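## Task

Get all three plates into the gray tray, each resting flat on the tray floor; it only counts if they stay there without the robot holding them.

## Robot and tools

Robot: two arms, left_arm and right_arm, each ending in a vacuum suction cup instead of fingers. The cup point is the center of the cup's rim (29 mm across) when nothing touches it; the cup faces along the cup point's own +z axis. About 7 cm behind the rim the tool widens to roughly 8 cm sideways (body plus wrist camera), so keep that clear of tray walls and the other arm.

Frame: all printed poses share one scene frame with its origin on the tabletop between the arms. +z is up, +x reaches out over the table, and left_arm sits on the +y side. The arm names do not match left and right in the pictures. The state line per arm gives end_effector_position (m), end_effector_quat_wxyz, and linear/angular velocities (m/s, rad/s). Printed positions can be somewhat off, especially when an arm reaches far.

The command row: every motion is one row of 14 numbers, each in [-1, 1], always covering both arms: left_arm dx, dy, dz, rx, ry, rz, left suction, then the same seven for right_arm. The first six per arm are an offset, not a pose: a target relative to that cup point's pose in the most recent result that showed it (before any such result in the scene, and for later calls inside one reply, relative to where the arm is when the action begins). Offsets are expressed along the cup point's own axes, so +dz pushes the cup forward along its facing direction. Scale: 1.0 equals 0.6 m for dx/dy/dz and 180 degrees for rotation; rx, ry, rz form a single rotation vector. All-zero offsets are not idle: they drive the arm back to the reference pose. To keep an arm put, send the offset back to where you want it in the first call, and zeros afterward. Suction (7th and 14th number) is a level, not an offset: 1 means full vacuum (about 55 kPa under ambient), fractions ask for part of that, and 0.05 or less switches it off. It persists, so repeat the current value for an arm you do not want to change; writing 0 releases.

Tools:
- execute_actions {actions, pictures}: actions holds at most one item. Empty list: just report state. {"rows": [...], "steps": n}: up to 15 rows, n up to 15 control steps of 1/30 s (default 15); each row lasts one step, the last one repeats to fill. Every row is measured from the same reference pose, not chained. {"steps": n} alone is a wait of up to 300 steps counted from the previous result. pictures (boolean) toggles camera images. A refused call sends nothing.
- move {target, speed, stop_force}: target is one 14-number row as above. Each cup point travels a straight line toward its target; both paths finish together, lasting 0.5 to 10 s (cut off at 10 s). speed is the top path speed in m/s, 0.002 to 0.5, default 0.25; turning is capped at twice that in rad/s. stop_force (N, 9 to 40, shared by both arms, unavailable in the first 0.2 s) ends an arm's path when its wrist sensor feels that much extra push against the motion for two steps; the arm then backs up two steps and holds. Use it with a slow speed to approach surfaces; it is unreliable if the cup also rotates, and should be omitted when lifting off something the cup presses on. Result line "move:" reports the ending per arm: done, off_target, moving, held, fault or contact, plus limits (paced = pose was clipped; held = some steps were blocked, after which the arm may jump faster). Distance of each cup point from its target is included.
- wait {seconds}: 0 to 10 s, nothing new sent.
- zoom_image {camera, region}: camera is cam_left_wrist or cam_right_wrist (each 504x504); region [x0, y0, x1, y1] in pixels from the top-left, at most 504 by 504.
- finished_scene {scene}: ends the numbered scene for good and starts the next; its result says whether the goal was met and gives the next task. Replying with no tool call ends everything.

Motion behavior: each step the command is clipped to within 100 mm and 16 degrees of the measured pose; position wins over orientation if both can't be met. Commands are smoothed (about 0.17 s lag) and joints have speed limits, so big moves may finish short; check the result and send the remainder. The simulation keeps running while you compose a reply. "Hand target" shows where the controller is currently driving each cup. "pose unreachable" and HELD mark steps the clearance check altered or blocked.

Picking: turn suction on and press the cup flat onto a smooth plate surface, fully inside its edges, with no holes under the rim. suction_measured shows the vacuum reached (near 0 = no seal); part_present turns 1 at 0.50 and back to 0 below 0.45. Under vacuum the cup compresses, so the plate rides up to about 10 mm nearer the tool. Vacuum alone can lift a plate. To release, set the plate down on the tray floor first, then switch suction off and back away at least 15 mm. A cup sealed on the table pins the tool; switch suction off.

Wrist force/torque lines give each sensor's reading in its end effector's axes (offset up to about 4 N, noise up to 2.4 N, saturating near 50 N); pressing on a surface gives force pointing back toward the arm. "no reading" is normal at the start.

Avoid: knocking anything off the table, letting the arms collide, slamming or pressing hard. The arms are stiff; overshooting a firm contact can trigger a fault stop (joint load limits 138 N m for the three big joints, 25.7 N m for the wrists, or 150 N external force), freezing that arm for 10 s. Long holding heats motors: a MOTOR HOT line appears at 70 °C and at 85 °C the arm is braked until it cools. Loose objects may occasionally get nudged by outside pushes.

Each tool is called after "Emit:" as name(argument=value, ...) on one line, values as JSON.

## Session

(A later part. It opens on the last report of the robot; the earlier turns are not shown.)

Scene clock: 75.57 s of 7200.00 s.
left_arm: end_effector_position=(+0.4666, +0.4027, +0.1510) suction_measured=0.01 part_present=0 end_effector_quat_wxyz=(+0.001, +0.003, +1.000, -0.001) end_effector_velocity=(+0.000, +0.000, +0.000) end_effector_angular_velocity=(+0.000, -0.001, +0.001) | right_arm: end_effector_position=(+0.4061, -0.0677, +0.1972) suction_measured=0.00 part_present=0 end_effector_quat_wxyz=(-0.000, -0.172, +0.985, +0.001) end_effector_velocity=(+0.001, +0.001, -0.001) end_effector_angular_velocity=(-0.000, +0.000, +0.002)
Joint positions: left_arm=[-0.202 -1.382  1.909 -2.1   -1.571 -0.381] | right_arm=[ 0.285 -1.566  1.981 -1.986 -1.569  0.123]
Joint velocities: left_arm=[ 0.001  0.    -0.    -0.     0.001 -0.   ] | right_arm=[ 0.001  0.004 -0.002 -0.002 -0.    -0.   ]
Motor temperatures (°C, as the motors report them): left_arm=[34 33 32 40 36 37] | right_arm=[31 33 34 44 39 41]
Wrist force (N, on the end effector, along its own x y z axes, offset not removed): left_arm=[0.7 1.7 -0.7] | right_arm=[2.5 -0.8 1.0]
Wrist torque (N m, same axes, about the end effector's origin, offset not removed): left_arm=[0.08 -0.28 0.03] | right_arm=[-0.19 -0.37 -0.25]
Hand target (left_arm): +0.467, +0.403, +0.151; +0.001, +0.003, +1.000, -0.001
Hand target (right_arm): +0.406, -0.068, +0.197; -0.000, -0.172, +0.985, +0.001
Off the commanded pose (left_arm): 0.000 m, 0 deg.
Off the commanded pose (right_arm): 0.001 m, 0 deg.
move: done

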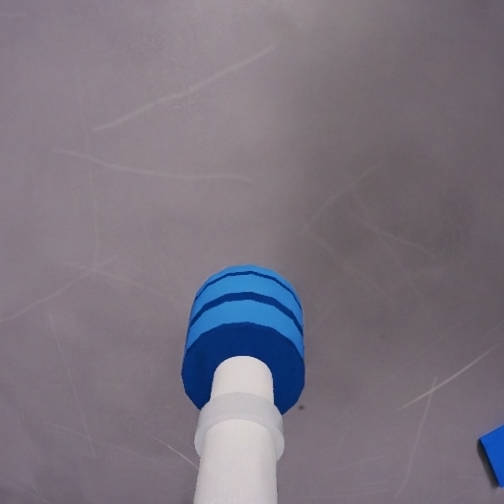

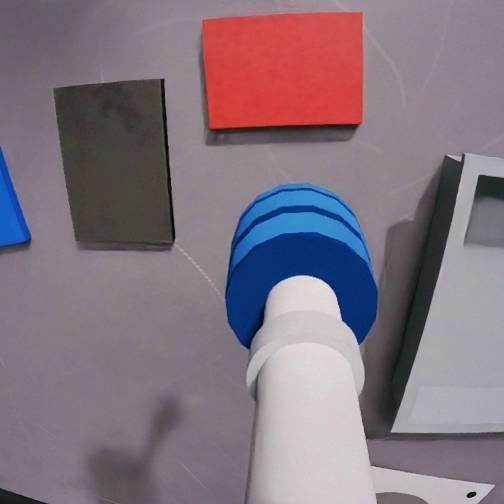

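Emit:
move(target=[0,0,0,0,0,0,0,-0.1,0,0.285,0,0,0,1])

Emit:
move(target=[0,0,0,0,0,0,0,0,0,0.05,0,0,0,1], speed=0.01, stop_force=10)

Emit:
move(target=[0,0,0,0,0,0,0,0,0,-0.3,0,0,0,1])

Emit:
move(target=[0,0,0,0,0,0,0,0.2,-0.35,0,0,0,0,1])

Scene clock: 83.90 s of 7200.00 s.
left_arm: end_effector_position=(+0.4666, +0.4027, +0.1510) suction_measured=0.01 part_present=0 end_effector_quat_wxyz=(+0.001, +0.003, +1.000, -0.001) end_effector_velocity=(+0.000, -0.001, +0.000) end_effector_angular_velocity=(-0.000, -0.000, -0.001) | right_arm: end_effector_position=(+0.4623, -0.0475, +0.0261) suction_measured=0.00 part_present=0 end_effector_quat_wxyz=(-0.000, -0.172, +0.985, +0.001) end_effector_velocity=(+0.000, +0.002, -0.001) end_effector_angular_velocity=(+0.000, -0.000, +0.002)
Joint positions: left_arm=[-0.202 -1.382  1.909 -2.1   -1.571 -0.381] | right_arm=[ 0.271 -1.179  2.039 -2.43  -1.569  0.109]
Joint velocities: left_arm=[-0.001 -0.    -0.    -0.     0.     0.   ] | right_arm=[ 0.002  0.005 -0.002 -0.003  0.     0.   ]
Motor temperatures (°C, as the motors report them): left_arm=[34 33 32 40 36 37] | right_arm=[31 33 34 44 39 41]
Wrist force (N, on the end effector, along its own x y z axes, offset not removed): left_arm=[2.1 0.4 1.0] | right_arm=[3.9 1.4 -1.8]
Wrist torque (N m, same axes, about the end effector's origin, offset not removed): left_arm=[0.02 -0.24 -0.11] | right_arm=[0.11 -0.63 -0.22]
Hand target (left_arm): +0.467, +0.403, +0.151; +0.001, +0.003, +1.000, -0.001
Hand target (right_arm): +0.462, -0.047, +0.026; -0.000, -0.172, +0.985, +0.001
Off the commanded pose (left_arm): 0.000 m, 0 deg.
Off the commanded pose (right_arm): 0.000 m, 0 deg.
After step 90, 4.00 s passed at rest.
move: done

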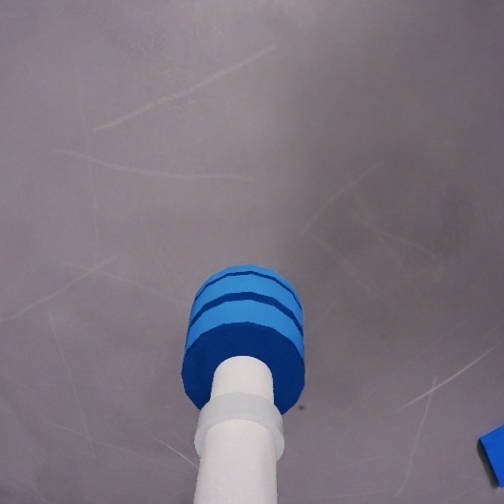

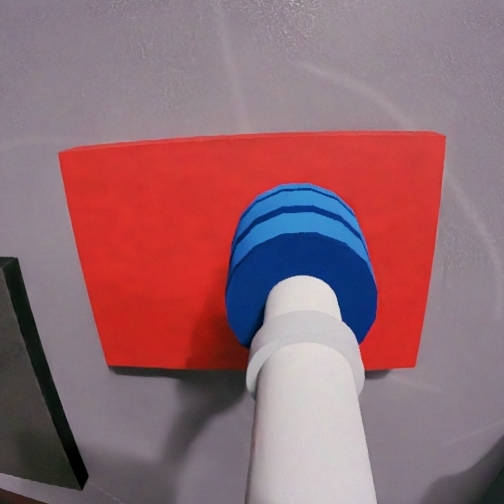

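Scene clock: 86.93 s of 7200.00 s.
left_arm: end_effector_position=(+0.4666, +0.4027, +0.1510) suction_measured=0.01 part_present=0 end_effector_quat_wxyz=(+0.001, +0.003, +1.000, -0.001) end_effector_velocity=(-0.000, -0.001, +0.000) end_effector_angular_velocity=(-0.000, +0.000, -0.002) | right_arm: end_effector_position=(+0.4622, -0.0475, -0.0004) suction_measured=0.99 part_present=1 end_effector_quat_wxyz=(-0.000, -0.172, +0.985, +0.001) end_effector_velocity=(-0.001, -0.000, +0.001) end_effector_angular_velocity=(-0.002, +0.004, +0.001)
Joint positions: left_arm=[-0.202 -1.382  1.909 -2.1   -1.571 -0.381] | right_arm=[ 0.271 -1.124  2.053 -2.5   -1.569  0.109]
Joint velocities: left_arm=[-0.002  0.    -0.    -0.    -0.     0.   ] | right_arm=[-0.    -0.003 -0.001  0.01  -0.    -0.001]
Motor temperatures (°C, as the motors report them): left_arm=[34 33 32 40 36 37] | right_arm=[31 33 34 44 39 41]
Wrist force (N, on the end effector, along its own x y z axes, offset not removed): left_arm=[-0.1 -0.9 1.6] | right_arm=[5.8 -1.4 -30.4]
Wrist torque (N m, same axes, about the end effector's origin, offset not removed): left_arm=[-0.18 0.07 -0.02] | right_arm=[-0.30 -0.70 -0.29]
Hand target (left_arm): +0.467, +0.403, +0.151; +0.001, +0.003, +1.000, -0.001
Hand target (right_arm): +0.462, -0.047, -0.000; -0.000, -0.172, +0.985, +0.001
Off the commanded pose (left_arm): 0.000 m, 0 deg.
Off the commanded pose (right_arm): 0.003 m, 0 deg.
move: contact (right_arm)

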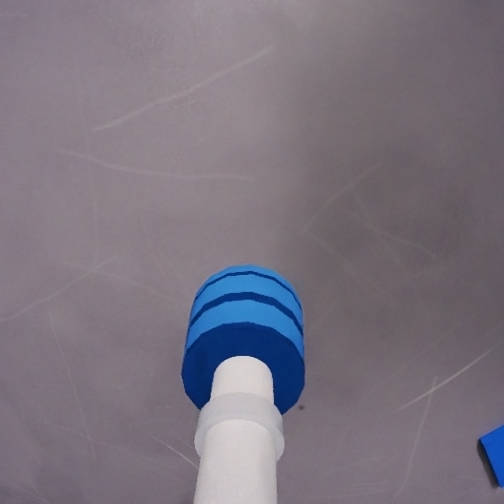

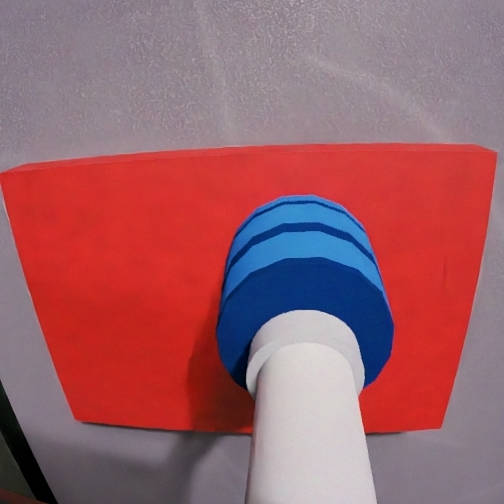

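Scene clock: 88.23 s of 7200.00 s.
left_arm: end_effector_position=(+0.4666, +0.4027, +0.1510) suction_measured=0.01 part_present=0 end_effector_quat_wxyz=(+0.001, +0.003, +1.000, -0.001) end_effector_velocity=(-0.000, +0.000, +0.000) end_effector_angular_velocity=(-0.000, +0.000, +0.000) | right_arm: end_effector_position=(+0.4624, -0.0474, +0.1795) suction_measured=1.00 part_present=1 end_effector_quat_wxyz=(-0.000, -0.172, +0.985, +0.001) end_effector_velocity=(-0.000, -0.000, +0.002) end_effector_angular_velocity=(-0.000, -0.000, -0.002)
Joint positions: left_arm=[-0.202 -1.382  1.909 -2.1   -1.571 -0.381] | right_arm=[ 0.271 -1.416  1.867 -2.021 -1.569  0.109]
Joint velocities: left_arm=[ 0.  0. -0.  0. -0. -0.] | right_arm=[ 0.    -0.002 -0.004  0.006 -0.     0.002]
Motor temperatures (°C, as the motors report them): left_arm=[34 33 32 40 36 37] | right_arm=[31 33 34 44 39 41]
Wrist force (N, on the end effector, along its own x y z axes, offset not removed): left_arm=[-1.1 -0.8 2.1] | right_arm=[4.0 0.9 -0.9]
Wrist torque (N m, same axes, about the end effector's origin, offset not removed): left_arm=[-0.16 0.10 0.09] | right_arm=[-0.08 -0.68 -0.16]
Hand target (left_arm): +0.467, +0.403, +0.151; +0.001, +0.003, +1.000, -0.001
Hand target (right_arm): +0.462, -0.047, +0.180; -0.000, -0.172, +0.985, +0.001
Off the commanded pose (left_arm): 0.000 m, 0 deg.
Off the commanded pose (right_arm): 0.000 m, 0 deg.
move: done

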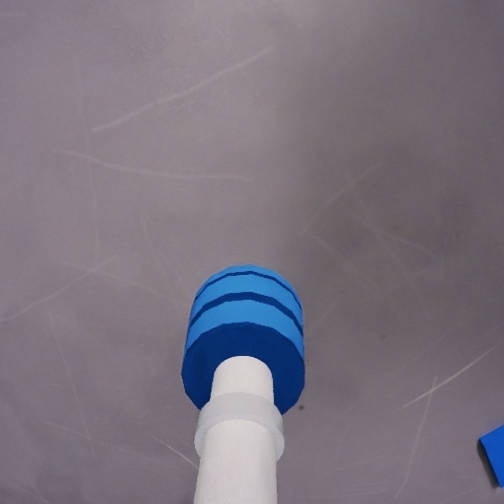

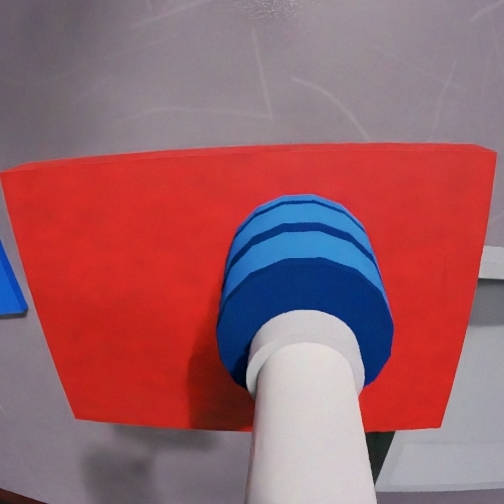

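Scene clock: 89.83 s of 7200.00 s.
left_arm: end_effector_position=(+0.4666, +0.4027, +0.1510) suction_measured=0.01 part_present=0 end_effector_quat_wxyz=(+0.001, +0.003, +1.000, -0.001) end_effector_velocity=(-0.000, +0.000, -0.000) end_effector_angular_velocity=(-0.000, +0.000, +0.001) | right_arm: end_effector_position=(+0.4211, -0.2859, +0.1798) suction_measured=1.00 part_present=1 end_effector_quat_wxyz=(+0.000, -0.172, +0.985, +0.001) end_effector_velocity=(-0.000, -0.002, +0.000) end_effector_angular_velocity=(+0.001, +0.000, -0.001)
Joint positions: left_arm=[-0.202 -1.382  1.909 -2.1   -1.571 -0.381] | right_arm=[-0.251 -1.806  2.237 -2.002 -1.569 -0.413]
Joint velocities: left_arm=[ 0.001 -0.     0.     0.    -0.     0.   ] | right_arm=[-0.006 -0.002  0.001  0.001  0.001 -0.005]
Motor temperatures (°C, as the motors report them): left_arm=[34 33 32 40 36 37] | right_arm=[31 33 34 44 39 41]
Wrist force (N, on the end effector, along its own x y z axes, offset not removed): left_arm=[-0.2 2.0 2.0] | right_arm=[1.4 0.3 -0.3]
Wrist torque (N m, same axes, about the end effector's origin, offset not removed): left_arm=[0.17 -0.02 0.01] | right_arm=[-0.02 -0.30 -0.18]
Hand target (left_arm): +0.467, +0.403, +0.151; +0.001, +0.003, +1.000, -0.001
Hand target (right_arm): +0.421, -0.286, +0.180; +0.000, -0.172, +0.985, +0.001
Off the commanded pose (left_arm): 0.000 m, 0 deg.
Off the commanded pose (right_arm): 0.001 m, 0 deg.
move: done

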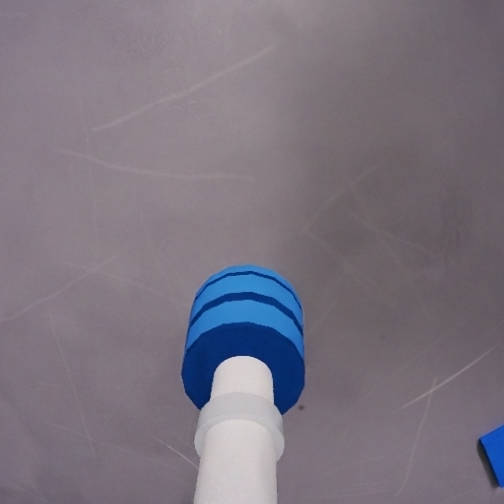

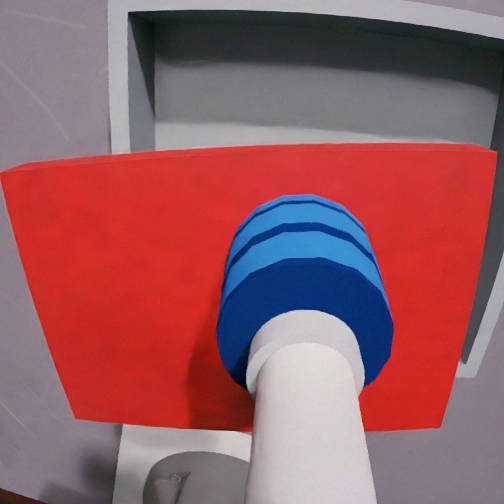

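Emit:
move(target=[0,0,0,0,0,0,0,-0.13,-0.02,0.14,0,0,0.03,1])

Scene clock: 93.30 s of 7200.00 s.
left_arm: end_effector_position=(+0.4666, +0.4027, +0.1510) suction_measured=0.01 part_present=0 end_effector_quat_wxyz=(+0.001, +0.003, +1.000, -0.001) end_effector_velocity=(+0.000, +0.001, +0.000) end_effector_angular_velocity=(-0.000, -0.000, +0.002) | right_arm: end_effector_position=(+0.4983, -0.2707, +0.0957) suction_measured=1.00 part_present=1 end_effector_quat_wxyz=(+0.000, -0.126, +0.992, +0.001) end_effector_velocity=(+0.002, +0.000, -0.001) end_effector_angular_velocity=(-0.000, +0.000, -0.001)
Joint positions: left_arm=[-0.202 -1.382  1.909 -2.1   -1.571 -0.381] | right_arm=[-0.204 -1.466  2.182 -2.287 -1.569 -0.272]
Joint velocities: left_arm=[ 0.002 -0.    -0.    -0.    -0.    -0.   ] | right_arm=[ 0.001  0.007 -0.003 -0.004 -0.     0.001]
Motor temperatures (°C, as the motors report them): left_arm=[34 33 32 40 36 37] | right_arm=[31 33 34 44 39 41]
Wrist force (N, on the end effector, along its own x y z axes, offset not removed): left_arm=[-1.6 -1.0 -1.0] | right_arm=[1.5 -1.1 0.2]
Wrist torque (N m, same axes, about the end effector's origin, offset not removed): left_arm=[-0.14 0.44 0.08] | right_arm=[-0.15 -0.35 -0.11]
Hand target (left_arm): +0.467, +0.403, +0.151; +0.001, +0.003, +1.000, -0.001
Hand target (right_arm): +0.498, -0.271, +0.096; +0.000, -0.126, +0.992, +0.001
Off the commanded pose (left_arm): 0.000 m, 0 deg.
Off the commanded pose (right_arm): 0.000 m, 0 deg.
move: done

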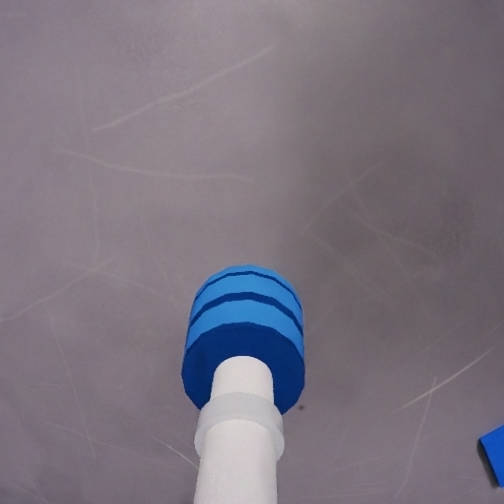

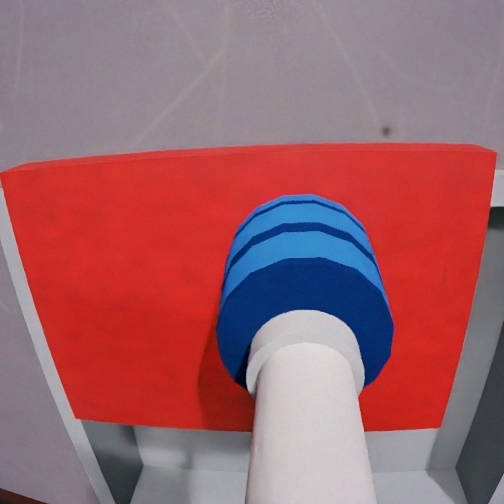

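Too far forward and slightly left; adjusting.

Emit:
move(target=[0,0,0,0,0,0,0,0.06,-0.025,0.04,0,0,0,1], speed=0.1)

Scene clock: 96.67 s of 7200.00 s.
left_arm: end_effector_position=(+0.4666, +0.4027, +0.1510) suction_measured=0.01 part_present=0 end_effector_quat_wxyz=(+0.001, +0.003, +1.000, -0.001) end_effector_velocity=(-0.000, -0.001, -0.000) end_effector_angular_velocity=(-0.000, +0.000, -0.002) | right_arm: end_effector_position=(+0.4673, -0.2941, +0.0718) suction_measured=1.00 part_present=1 end_effector_quat_wxyz=(+0.000, -0.126, +0.992, +0.001) end_effector_velocity=(-0.001, -0.001, -0.001) end_effector_angular_velocity=(+0.001, -0.000, +0.000)
Joint positions: left_arm=[-0.202 -1.382  1.909 -2.1   -1.571 -0.381] | right_arm=[-0.264 -1.499  2.303 -2.375 -1.569 -0.332]
Joint velocities: left_arm=[-0.002  0.    -0.    -0.    -0.    -0.   ] | right_arm=[-0.003 -0.002  0.005 -0.004  0.001 -0.003]
Motor temperatures (°C, as the motors report them): left_arm=[34 33 32 40 36 37] | right_arm=[31 33 34 44 39 41]
Wrist force (N, on the end effector, along its own x y z axes, offset not removed): left_arm=[-0.2 1.5 3.6] | right_arm=[1.5 1.6 0.5]
Wrist torque (N m, same axes, about the end effector's origin, offset not removed): left_arm=[0.12 0.37 -0.03] | right_arm=[0.24 -0.32 -0.19]
Hand target (left_arm): +0.467, +0.403, +0.151; +0.001, +0.003, +1.000, -0.001
Hand target (right_arm): +0.467, -0.294, +0.072; +0.000, -0.126, +0.992, +0.001
Off the commanded pose (left_arm): 0.000 m, 0 deg.
Off the commanded pose (right_arm): 0.000 m, 0 deg.
move: done

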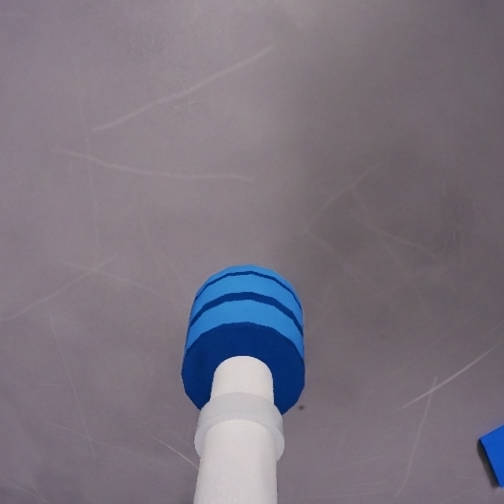

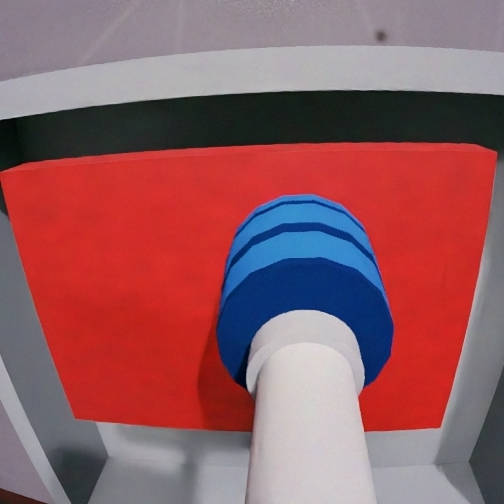

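Emit:
move(target=[0,0,0,0,0,0,0,0,0,0.07,0,0,0,1], speed=0.02, stop_force=10)

Scene clock: 103.53 s of 7200.00 s.
left_arm: end_effector_position=(+0.4666, +0.4027, +0.1510) suction_measured=0.01 part_present=0 end_effector_quat_wxyz=(+0.001, +0.003, +1.000, -0.001) end_effector_velocity=(-0.000, -0.000, -0.000) end_effector_angular_velocity=(+0.000, +0.000, -0.001) | right_arm: end_effector_position=(+0.4673, -0.2941, +0.0299) suction_measured=1.00 part_present=1 end_effector_quat_wxyz=(+0.000, -0.126, +0.992, +0.001) end_effector_velocity=(+0.000, +0.000, -0.002) end_effector_angular_velocity=(-0.000, -0.001, +0.001)
Joint positions: left_arm=[-0.202 -1.382  1.909 -2.1   -1.571 -0.381] | right_arm=[-0.264 -1.395  2.345 -2.52  -1.569 -0.332]
Joint velocities: left_arm=[-0. -0. -0.  0.  0.  0.] | right_arm=[ 0.001  0.004  0.001 -0.006  0.    -0.   ]
Motor temperatures (°C, as the motors report them): left_arm=[34 33 32 40 36 37] | right_arm=[31 33 34 44 39 41]
Wrist force (N, on the end effector, along its own x y z axes, offset not removed): left_arm=[2.8 0.4 2.4] | right_arm=[0.6 0.7 1.1]
Wrist torque (N m, same axes, about the end effector's origin, offset not removed): left_arm=[0.03 -0.35 0.06] | right_arm=[0.05 -0.29 -0.18]
Hand target (left_arm): +0.467, +0.403, +0.151; +0.001, +0.003, +1.000, -0.001
Hand target (right_arm): +0.467, -0.294, +0.030; +0.000, -0.126, +0.992, +0.001
Off the commanded pose (left_arm): 0.000 m, 0 deg.
Off the commanded pose (right_arm): 0.000 m, 0 deg.
After step 90, 1.47 s passed at rest.
move: done

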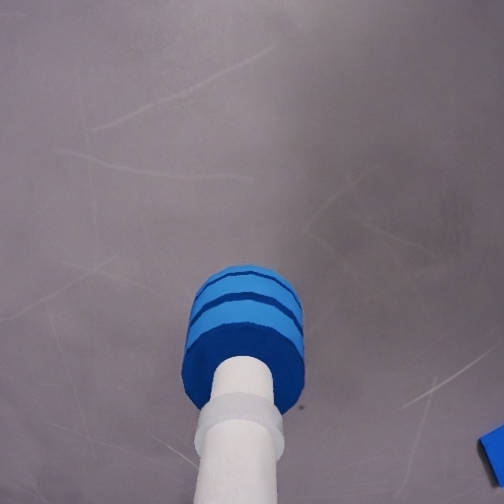

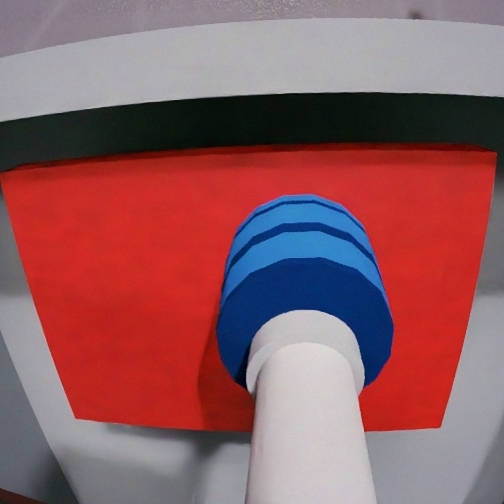

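Inside. Feel for the walls, then set down.

Emit:
move(target=[0,0,0,0,0,0,0,-0.04,0,0,0,0,0,1], speed=0.006, stop_force=9)

Emit:
move(target=[0,0,0,0,0,0,0,0.004,0,0,0,0,0,1])

Emit:
move(target=[0,0,0,0,0,0,0,0,0.06,0,0,0,0,1], speed=0.006, stop_force=9)

Emit:
move(target=[0,0,0,0,0,0,0,0,-0.004,0,0,0,0,1])

Emit:
move(target=[0,0,0,0,0,0,0,0,0,0.055,0,0,0,1], speed=0.008, stop_force=10)

Emit:
execute_actions(actions=[{"rows":[[0,0,0,0,0,0,0,0,0,0,0,0,0,0]],"steps":5}], pictures=false)

Emit:
move(target=[0,0,0,0,0,0,0,0,0,-0.3,0,0,0,0])

Emit:
move(target=[0,0,0,0,0,0,0,0.2,0.1,0,0,0,0,0])

Scene clock: 119.80 s of 7200.00 s.
left_arm: end_effector_position=(+0.4666, +0.4027, +0.1510) suction_measured=0.01 part_present=0 end_effector_quat_wxyz=(+0.001, +0.003, +1.000, -0.001) end_effector_velocity=(+0.000, -0.000, -0.000) end_effector_angular_velocity=(+0.001, -0.000, -0.000) | right_arm: end_effector_position=(+0.4904, -0.2882, +0.0299) suction_measured=1.00 part_present=1 end_effector_quat_wxyz=(+0.000, -0.126, +0.992, +0.001) end_effector_velocity=(+0.001, +0.001, +0.000) end_effector_angular_velocity=(-0.000, -0.001, +0.001)
Joint positions: left_arm=[-0.202 -1.382  1.909 -2.1   -1.571 -0.381] | right_arm=[-0.245 -1.348  2.281 -2.503 -1.569 -0.313]
Joint velocities: left_arm=[-0.    -0.     0.    -0.     0.001 -0.   ] | right_arm=[ 0.002  0.001 -0.003  0.001 -0.     0.001]
Motor temperatures (°C, as the motors report them): left_arm=[34 33 32 40 36 37] | right_arm=[31 33 34 44 39 41]
Wrist force (N, on the end effector, along its own x y z axes, offset not removed): left_arm=[-0.1 -3.4 2.4] | right_arm=[5.1 3.2 -1.7]
Wrist torque (N m, same axes, about the end effector's origin, offset not removed): left_arm=[-0.57 -0.16 0.04] | right_arm=[0.39 -0.71 -0.15]
Hand target (left_arm): +0.467, +0.403, +0.151; +0.001, +0.003, +1.000, -0.001
Hand target (right_arm): +0.491, -0.288, +0.030; +0.000, -0.126, +0.992, +0.001
Off the commanded pose (left_arm): 0.000 m, 0 deg.
Off the commanded pose (right_arm): 0.000 m, 0 deg.
After step 90, 9.03 s passed at rest.
move: done

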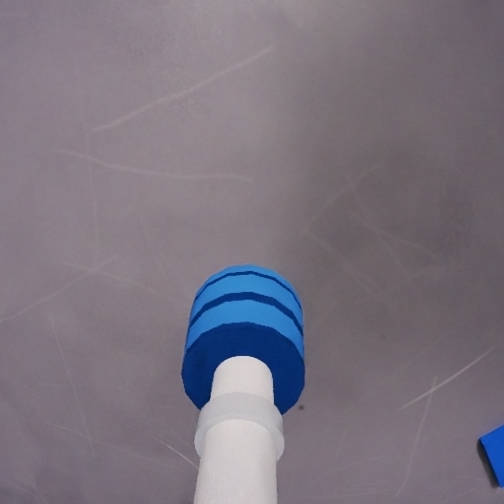

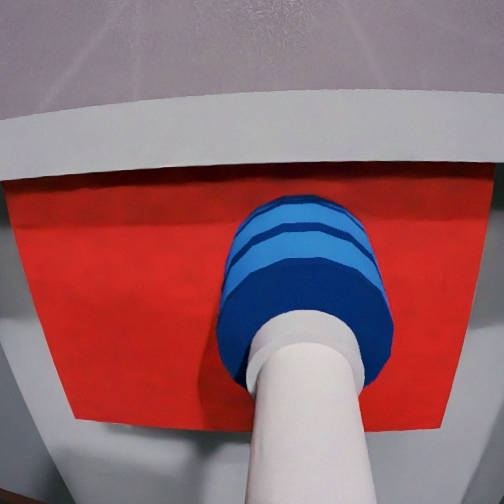

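Scene clock: 120.50 s of 7200.00 s.
left_arm: end_effector_position=(+0.4666, +0.4027, +0.1510) suction_measured=0.01 part_present=0 end_effector_quat_wxyz=(+0.001, +0.003, +1.000, -0.001) end_effector_velocity=(-0.000, -0.000, -0.000) end_effector_angular_velocity=(+0.000, -0.000, -0.000) | right_arm: end_effector_position=(+0.4881, -0.2887, +0.0299) suction_measured=1.00 part_present=1 end_effector_quat_wxyz=(+0.000, -0.126, +0.992, +0.001) end_effector_velocity=(-0.001, -0.000, -0.000) end_effector_angular_velocity=(+0.000, +0.001, +0.002)
Joint positions: left_arm=[-0.202 -1.382  1.909 -2.1   -1.571 -0.381] | right_arm=[-0.247 -1.353  2.287 -2.505 -1.569 -0.315]
Joint velocities: left_arm=[-0.  0.  0. -0.  0. -0.] | right_arm=[-0.    -0.001  0.001 -0.     0.    -0.002]
Motor temperatures (°C, as the motors report them): left_arm=[34 33 32 40 36 37] | right_arm=[31 33 34 44 39 41]
Wrist force (N, on the end effector, along its own x y z axes, offset not removed): left_arm=[-1.3 1.0 4.1] | right_arm=[2.2 0.4 0.8]
Wrist torque (N m, same axes, about the end effector's origin, offset not removed): left_arm=[-0.07 0.18 0.09] | right_arm=[0.14 -0.44 -0.11]
Hand target (left_arm): +0.467, +0.403, +0.151; +0.001, +0.003, +1.000, -0.001
Hand target (right_arm): +0.488, -0.289, +0.030; +0.000, -0.126, +0.992, +0.001
Off the commanded pose (left_arm): 0.000 m, 0 deg.
Off the commanded pose (right_arm): 0.000 m, 0 deg.
move: done

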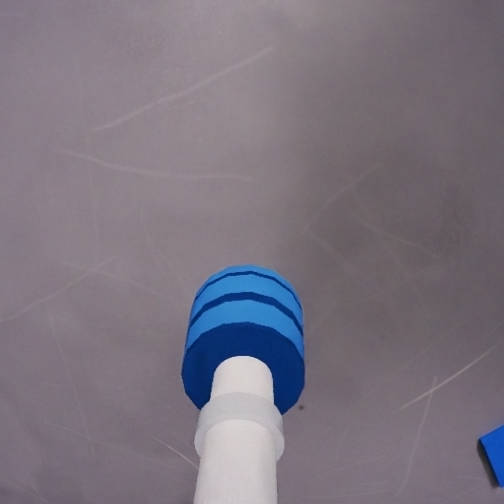

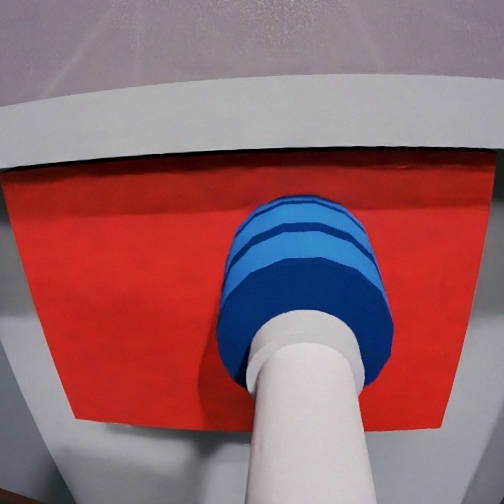

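Scene clock: 126.73 s of 7200.00 s.
left_arm: end_effector_position=(+0.4666, +0.4027, +0.1510) suction_measured=0.01 part_present=0 end_effector_quat_wxyz=(+0.001, +0.003, +1.000, -0.001) end_effector_velocity=(+0.000, +0.000, +0.000) end_effector_angular_velocity=(-0.000, +0.000, +0.000) | right_arm: end_effector_position=(+0.4792, -0.2539, +0.0299) suction_measured=1.00 part_present=1 end_effector_quat_wxyz=(-0.000, -0.126, +0.992, +0.001) end_effector_velocity=(-0.000, +0.001, +0.000) end_effector_angular_velocity=(-0.000, -0.000, +0.001)
Joint positions: left_arm=[-0.202 -1.382  1.909 -2.1   -1.571 -0.381] | right_arm=[-0.166 -1.351  2.284 -2.504 -1.569 -0.234]
Joint velocities: left_arm=[ 0.  0. -0.  0. -0. -0.] | right_arm=[ 0.002 -0.    -0.     0.    -0.     0.001]
Motor temperatures (°C, as the motors report them): left_arm=[34 33 32 40 36 37] | right_arm=[31 33 34 44 39 41]
Wrist force (N, on the end effector, along its own x y z axes, offset not removed): left_arm=[-3.9 -0.4 3.7] | right_arm=[4.4 0.2 -1.6]
Wrist torque (N m, same axes, about the end effector's origin, offset not removed): left_arm=[0.01 0.53 0.06] | right_arm=[0.02 -0.49 -0.17]
Hand target (left_arm): +0.467, +0.403, +0.151; +0.001, +0.003, +1.000, -0.001
Hand target (right_arm): +0.479, -0.254, +0.030; -0.000, -0.126, +0.992, +0.001
Off the commanded pose (left_arm): 0.000 m, 0 deg.
Off the commanded pose (right_arm): 0.000 m, 0 deg.
move: done

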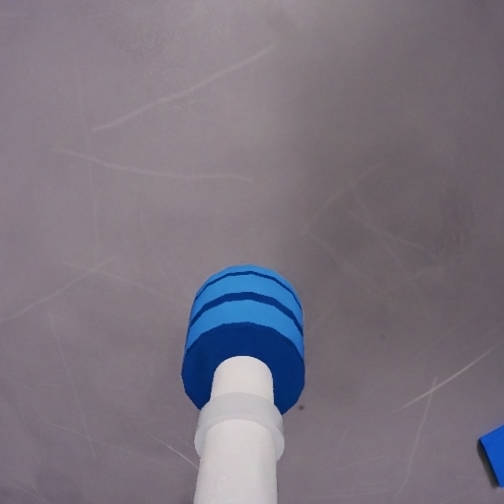

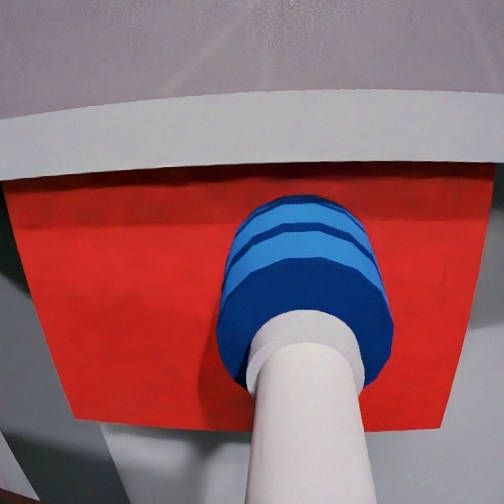

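Scene clock: 127.43 s of 7200.00 s.
left_arm: end_effector_position=(+0.4666, +0.4027, +0.1510) suction_measured=0.01 part_present=0 end_effector_quat_wxyz=(+0.001, +0.003, +1.000, -0.001) end_effector_velocity=(-0.000, -0.000, -0.000) end_effector_angular_velocity=(-0.000, +0.000, -0.001) | right_arm: end_effector_position=(+0.4797, -0.2562, +0.0298) suction_measured=1.00 part_present=1 end_effector_quat_wxyz=(-0.000, -0.126, +0.992, +0.001) end_effector_velocity=(+0.000, -0.001, +0.000) end_effector_angular_velocity=(+0.000, -0.001, -0.000)
Joint positions: left_arm=[-0.202 -1.382  1.909 -2.1   -1.571 -0.381] | right_arm=[-0.171 -1.351  2.285 -2.504 -1.569 -0.239]
Joint velocities: left_arm=[-0.001  0.     0.     0.    -0.    -0.   ] | right_arm=[-0.002 -0.001 -0.     0.    -0.    -0.002]
Motor temperatures (°C, as the motors report them): left_arm=[34 33 32 40 36 37] | right_arm=[31 33 34 44 39 41]
Wrist force (N, on the end effector, along its own x y z axes, offset not removed): left_arm=[-0.1 -0.5 -2.3] | right_arm=[2.0 1.4 -0.5]
Wrist torque (N m, same axes, about the end effector's origin, offset not removed): left_arm=[-0.03 -0.11 0.09] | right_arm=[0.04 -0.39 -0.14]
Hand target (left_arm): +0.467, +0.403, +0.151; +0.001, +0.003, +1.000, -0.001
Hand target (right_arm): +0.480, -0.256, +0.030; -0.000, -0.126, +0.992, +0.001
Off the commanded pose (left_arm): 0.000 m, 0 deg.
Off the commanded pose (right_arm): 0.000 m, 0 deg.
move: done

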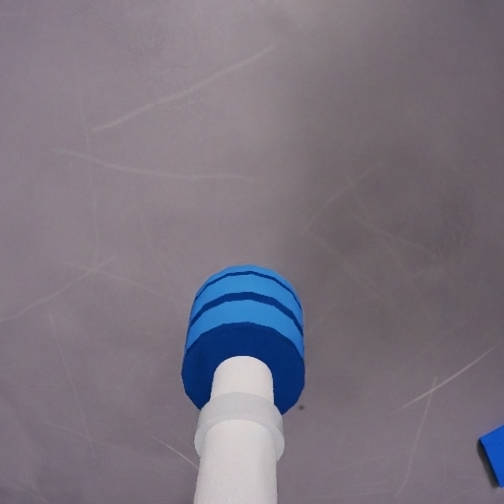

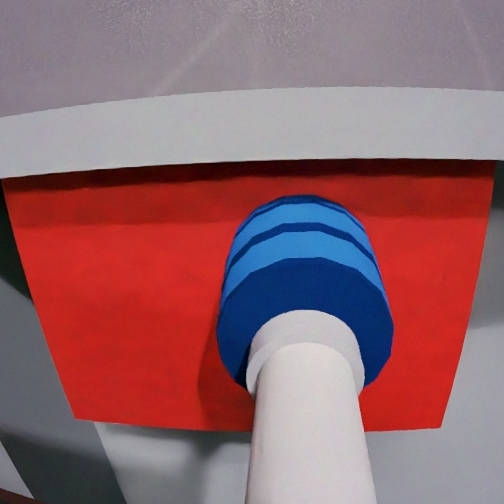

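Scene clock: 131.20 s of 7200.00 s.
left_arm: end_effector_position=(+0.4666, +0.4027, +0.1510) suction_measured=0.01 part_present=0 end_effector_quat_wxyz=(+0.001, +0.003, +1.000, -0.001) end_effector_velocity=(+0.000, +0.000, +0.000) end_effector_angular_velocity=(-0.000, +0.000, +0.000) | right_arm: end_effector_position=(+0.4796, -0.2562, +0.0026) suction_measured=1.00 part_present=1 end_effector_quat_wxyz=(-0.000, -0.126, +0.992, +0.001) end_effector_velocity=(-0.001, +0.001, +0.001) end_effector_angular_velocity=(-0.000, +0.005, +0.001)
Joint positions: left_arm=[-0.202 -1.382  1.909 -2.1   -1.571 -0.381] | right_arm=[-0.171 -1.28   2.304 -2.594 -1.569 -0.239]
Joint velocities: left_arm=[ 0. -0. -0.  0. -0. -0.] | right_arm=[ 0.002 -0.005 -0.001  0.012 -0.     0.001]
Motor temperatures (°C, as the motors report them): left_arm=[34 33 32 40 36 37] | right_arm=[31 33 34 44 39 41]
Wrist force (N, on the end effector, along its own x y z axes, offset not removed): left_arm=[1.9 0.3 2.6] | right_arm=[-1.1 0.8 -26.2]
Wrist torque (N m, same axes, about the end effector's origin, offset not removed): left_arm=[-0.14 -0.22 0.27] | right_arm=[0.10 -0.44 -0.20]
Hand target (left_arm): +0.467, +0.403, +0.151; +0.001, +0.003, +1.000, -0.001
Hand target (right_arm): +0.480, -0.256, +0.003; -0.000, -0.126, +0.992, +0.001
Off the commanded pose (left_arm): 0.000 m, 0 deg.
Off the commanded pose (right_arm): 0.006 m, 0 deg.
move: contact (right_arm)

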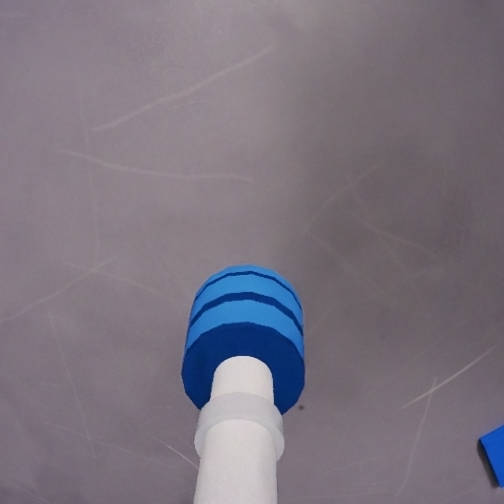

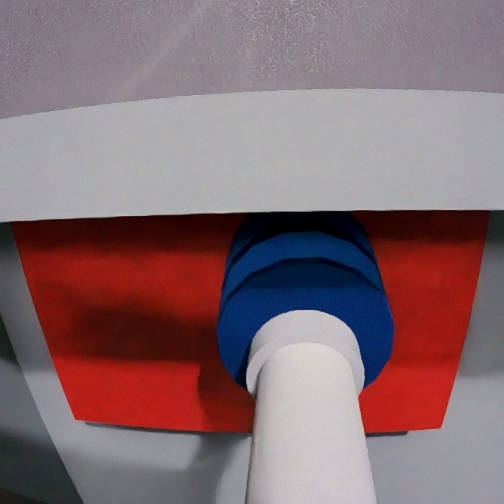

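Scene clock: 131.37 s of 7200.00 s.
left_arm: end_effector_position=(+0.4666, +0.4027, +0.1510) suction_measured=0.01 part_present=0 end_effector_quat_wxyz=(+0.001, +0.003, +1.000, -0.001) end_effector_velocity=(+0.000, +0.001, -0.000) end_effector_angular_velocity=(+0.000, -0.000, +0.001) | right_arm: end_effector_position=(+0.4796, -0.2562, +0.0026) suction_measured=0.00 part_present=0 end_effector_quat_wxyz=(-0.000, -0.126, +0.992, +0.001) end_effector_velocity=(+0.000, -0.000, -0.000) end_effector_angular_velocity=(-0.000, +0.001, -0.002)
Joint positions: left_arm=[-0.202 -1.382  1.909 -2.1   -1.571 -0.381] | right_arm=[-0.171 -1.28   2.303 -2.594 -1.569 -0.239]
Joint velocities: left_arm=[ 0.001 -0.     0.    -0.     0.     0.   ] | right_arm=[-0.001  0.001 -0.     0.    -0.     0.001]
Motor temperatures (°C, as the motors report them): left_arm=[34 33 32 40 36 37] | right_arm=[31 33 34 44 39 41]
Wrist force (N, on the end effector, along its own x y z axes, offset not removed): left_arm=[-0.1 0.5 1.3] | right_arm=[2.1 -0.5 -37.6]
Wrist torque (N m, same axes, about the end effector's origin, offset not removed): left_arm=[-0.09 0.34 -0.08] | right_arm=[-0.16 -0.36 -0.20]
Hand target (left_arm): +0.467, +0.403, +0.151; +0.001, +0.003, +1.000, -0.001
Hand target (right_arm): +0.480, -0.256, +0.003; -0.000, -0.126, +0.992, +0.001
Off the commanded pose (left_arm): 0.000 m, 0 deg.
Off the commanded pose (right_arm): 0.000 m, 0 deg.
Steps of this call (steps 1 to 5: all 5 steps of this action). Readings (end_effector_position | what the end effector reports):
1: left_arm (+0.4666, +0.4027, +0.1510) | right_arm (+0.4796, -0.2562, +0.0026) | left_arm suction_measured=0.01 part_present=0 | right_arm suction_measured=0.66 part_present=1
2: left_arm (+0.4666, +0.4027, +0.1510) | right_arm (+0.4796, -0.2562, +0.0026) | left_arm suction_measured=0.01 part_present=0 | right_arm suction_measured=0.00 part_present=0
4: left_arm (+0.4666, +0.4027, +0.1510) | right_arm (+0.4796, -0.2562, +0.0026) | left_arm suction_measured=0.01 part_present=0 | right_arm suction_measured=0.00 part_present=0
5: the state above

Scene clock: 132.90 s of 7200.00 s.
left_arm: end_effector_position=(+0.4666, +0.4027, +0.1510) suction_measured=0.01 part_present=0 end_effector_quat_wxyz=(+0.001, +0.003, +1.000, -0.001) end_effector_velocity=(-0.000, -0.001, +0.000) end_effector_angular_velocity=(-0.000, +0.000, -0.001) | right_arm: end_effector_position=(+0.4799, -0.2561, +0.1827) suction_measured=0.00 part_present=0 end_effector_quat_wxyz=(+0.000, -0.126, +0.992, +0.001) end_effector_velocity=(-0.000, +0.000, +0.002) end_effector_angular_velocity=(-0.000, +0.002, +0.000)
Joint positions: left_arm=[-0.202 -1.382  1.909 -2.1   -1.571 -0.381] | right_arm=[-0.171 -1.633  2.087 -2.024 -1.569 -0.239]
Joint velocities: left_arm=[-0.001  0.    -0.    -0.    -0.     0.   ] | right_arm=[ 0.    -0.001 -0.004  0.007  0.     0.   ]
Motor temperatures (°C, as the motors report them): left_arm=[34 33 32 40 36 37] | right_arm=[31 33 34 44 39 41]
Wrist force (N, on the end effector, along its own x y z axes, offset not removed): left_arm=[-1.8 4.7 2.4] | right_arm=[1.2 0.7 -0.1]
Wrist torque (N m, same axes, about the end effector's origin, offset not removed): left_arm=[0.39 0.26 0.03] | right_arm=[-0.03 -0.27 -0.10]
Hand target (left_arm): +0.467, +0.403, +0.151; +0.001, +0.003, +1.000, -0.001
Hand target (right_arm): +0.480, -0.256, +0.183; -0.000, -0.126, +0.992, +0.001
Off the commanded pose (left_arm): 0.000 m, 0 deg.
Off the commanded pose (right_arm): 0.000 m, 0 deg.
move: done

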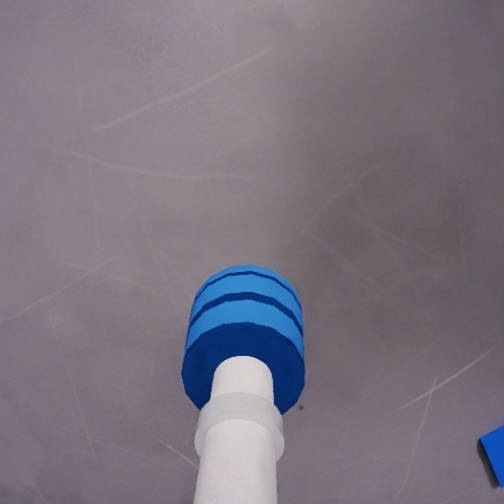

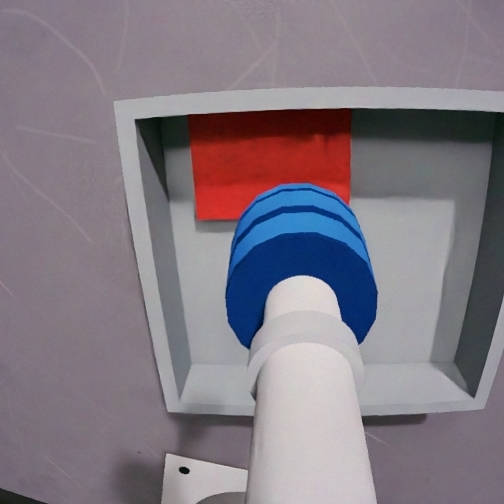

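Scene clock: 134.07 s of 7200.00 s.
left_arm: end_effector_position=(+0.4666, +0.4027, +0.1510) suction_measured=0.01 part_present=0 end_effector_quat_wxyz=(+0.001, +0.003, +1.000, -0.001) end_effector_velocity=(+0.000, +0.000, +0.000) end_effector_angular_velocity=(+0.000, -0.000, -0.000) | right_arm: end_effector_position=(+0.3488, -0.2280, +0.1829) suction_measured=0.00 part_present=0 end_effector_quat_wxyz=(-0.000, -0.126, +0.992, +0.001) end_effector_velocity=(-0.002, +0.000, +0.001) end_effector_angular_velocity=(+0.000, -0.001, +0.001)
Joint positions: left_arm=[-0.202 -1.382  1.909 -2.1   -1.571 -0.381] | right_arm=[-0.072 -1.944  2.318 -1.945 -1.569 -0.14 ]
Joint velocities: left_arm=[-0.  0. -0. -0.  0.  0.] | right_arm=[ 0.001 -0.005  0.001  0.003 -0.    -0.   ]
Motor temperatures (°C, as the motors report them): left_arm=[34 33 32 40 36 37] | right_arm=[31 33 34 44 39 41]
Wrist force (N, on the end effector, along its own x y z axes, offset not removed): left_arm=[-0.4 1.8 -3.0] | right_arm=[2.4 0.8 0.6]
Wrist torque (N m, same axes, about the end effector's origin, offset not removed): left_arm=[0.17 0.27 0.21] | right_arm=[0.01 -0.46 -0.23]
Hand target (left_arm): +0.467, +0.403, +0.151; +0.001, +0.003, +1.000, -0.001
Hand target (right_arm): +0.349, -0.228, +0.183; -0.000, -0.126, +0.992, +0.001
Off the commanded pose (left_arm): 0.000 m, 0 deg.
Off the commanded pose (right_arm): 0.000 m, 0 deg.
move: done

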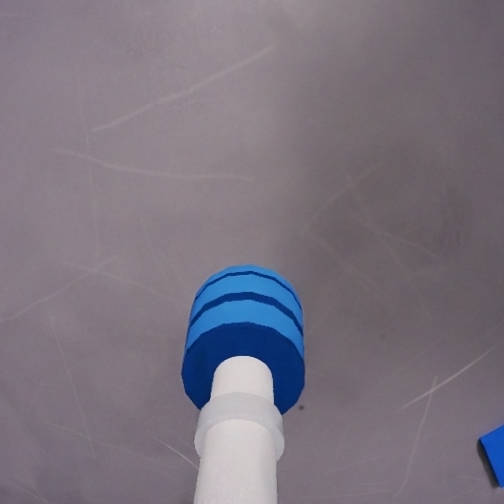

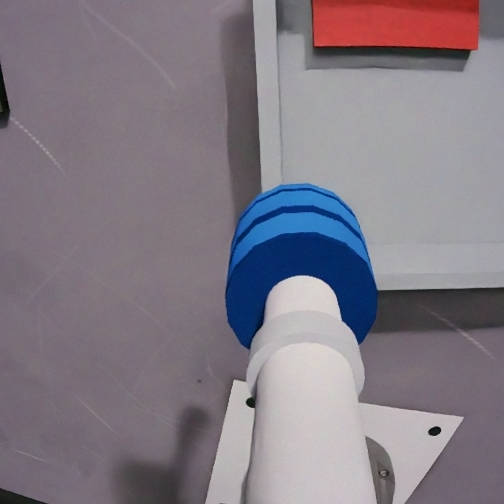

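Emit:
move(target=[0,0,0,0,0,0,0,-0.158,0.433,0.1,0,0,-0.045,1])

Emit:
move(target=[0,0,0,0,0,0,0,0,0,0.15,0,0,0,1])

Scene clock: 146.50 s of 7200.00 s.
left_arm: end_effector_position=(+0.4666, +0.4027, +0.1510) suction_measured=0.01 part_present=0 end_effector_quat_wxyz=(+0.001, +0.003, +1.000, -0.001) end_effector_velocity=(+0.000, +0.001, -0.000) end_effector_angular_velocity=(-0.001, +0.000, +0.002) | right_arm: end_effector_position=(+0.3753, +0.0474, +0.1225) suction_measured=0.00 part_present=0 end_effector_quat_wxyz=(-0.000, -0.195, +0.981, +0.001) end_effector_velocity=(+0.000, +0.002, -0.001) end_effector_angular_velocity=(-0.001, +0.001, +0.001)
Joint positions: left_arm=[-0.202 -1.382  1.909 -2.1   -1.571 -0.381] | right_arm=[ 0.514 -1.322  1.917 -2.166 -1.569  0.305]
Joint velocities: left_arm=[ 0.002  0.     0.     0.    -0.001  0.   ] | right_arm=[ 0.002  0.005 -0.004  0.001 -0.     0.001]
Motor temperatures (°C, as the motors report them): left_arm=[34 33 32 40 36 37] | right_arm=[31 33 34 44 39 41]
Wrist force (N, on the end effector, along its own x y z axes, offset not removed): left_arm=[4.5 2.6 3.3] | right_arm=[1.6 1.9 -1.0]
Wrist torque (N m, same axes, about the end effector's origin, offset not removed): left_arm=[0.23 -0.49 0.13] | right_arm=[0.23 -0.40 -0.27]
Hand target (left_arm): +0.467, +0.403, +0.151; +0.001, +0.003, +1.000, -0.001
Hand target (right_arm): +0.375, +0.048, +0.122; -0.000, -0.195, +0.981, +0.001
Off the commanded pose (left_arm): 0.000 m, 0 deg.
Off the commanded pose (right_arm): 0.001 m, 0 deg.
After step 90, 7.70 s passed at rest.
move: done

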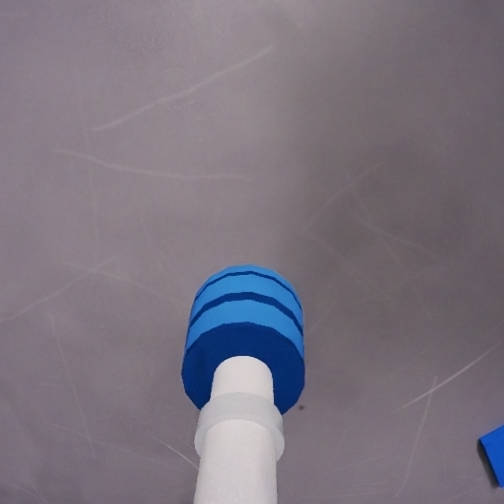

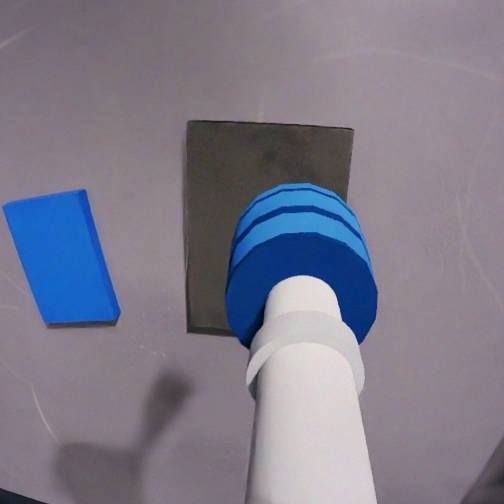

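Scene clock: 147.47 s of 7200.00 s.
left_arm: end_effector_position=(+0.4666, +0.4027, +0.1510) suction_measured=0.01 part_present=0 end_effector_quat_wxyz=(+0.001, +0.003, +1.000, -0.001) end_effector_velocity=(+0.000, +0.000, +0.000) end_effector_angular_velocity=(+0.000, -0.000, +0.000) | right_arm: end_effector_position=(+0.3752, +0.0473, +0.0326) suction_measured=0.00 part_present=0 end_effector_quat_wxyz=(-0.000, -0.195, +0.981, +0.001) end_effector_velocity=(-0.001, +0.001, -0.002) end_effector_angular_velocity=(+0.000, +0.001, +0.002)
Joint positions: left_arm=[-0.202 -1.382  1.909 -2.1   -1.571 -0.381] | right_arm=[ 0.514 -1.172  2.003 -2.401 -1.569  0.305]
Joint velocities: left_arm=[ 0.  0. -0.  0.  0.  0.] | right_arm=[ 0.002  0.005  0.    -0.005  0.001  0.   ]
Motor temperatures (°C, as the motors report them): left_arm=[34 33 32 40 36 37] | right_arm=[31 33 34 44 39 41]
Wrist force (N, on the end effector, along its own x y z axes, offset not removed): left_arm=[2.4 2.8 0.3] | right_arm=[2.1 -0.1 0.7]
Wrist torque (N m, same axes, about the end effector's origin, offset not removed): left_arm=[0.39 -0.30 -0.01] | right_arm=[-0.20 -0.45 -0.24]
Hand target (left_arm): +0.467, +0.403, +0.151; +0.001, +0.003, +1.000, -0.001
Hand target (right_arm): +0.375, +0.047, +0.032; -0.000, -0.195, +0.981, +0.001
Off the commanded pose (left_arm): 0.000 m, 0 deg.
Off the commanded pose (right_arm): 0.000 m, 0 deg.
move: done

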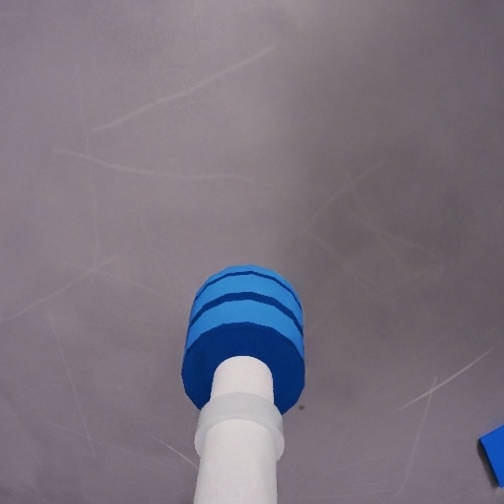

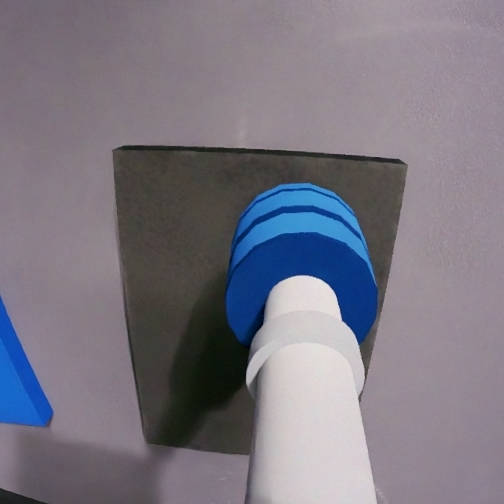

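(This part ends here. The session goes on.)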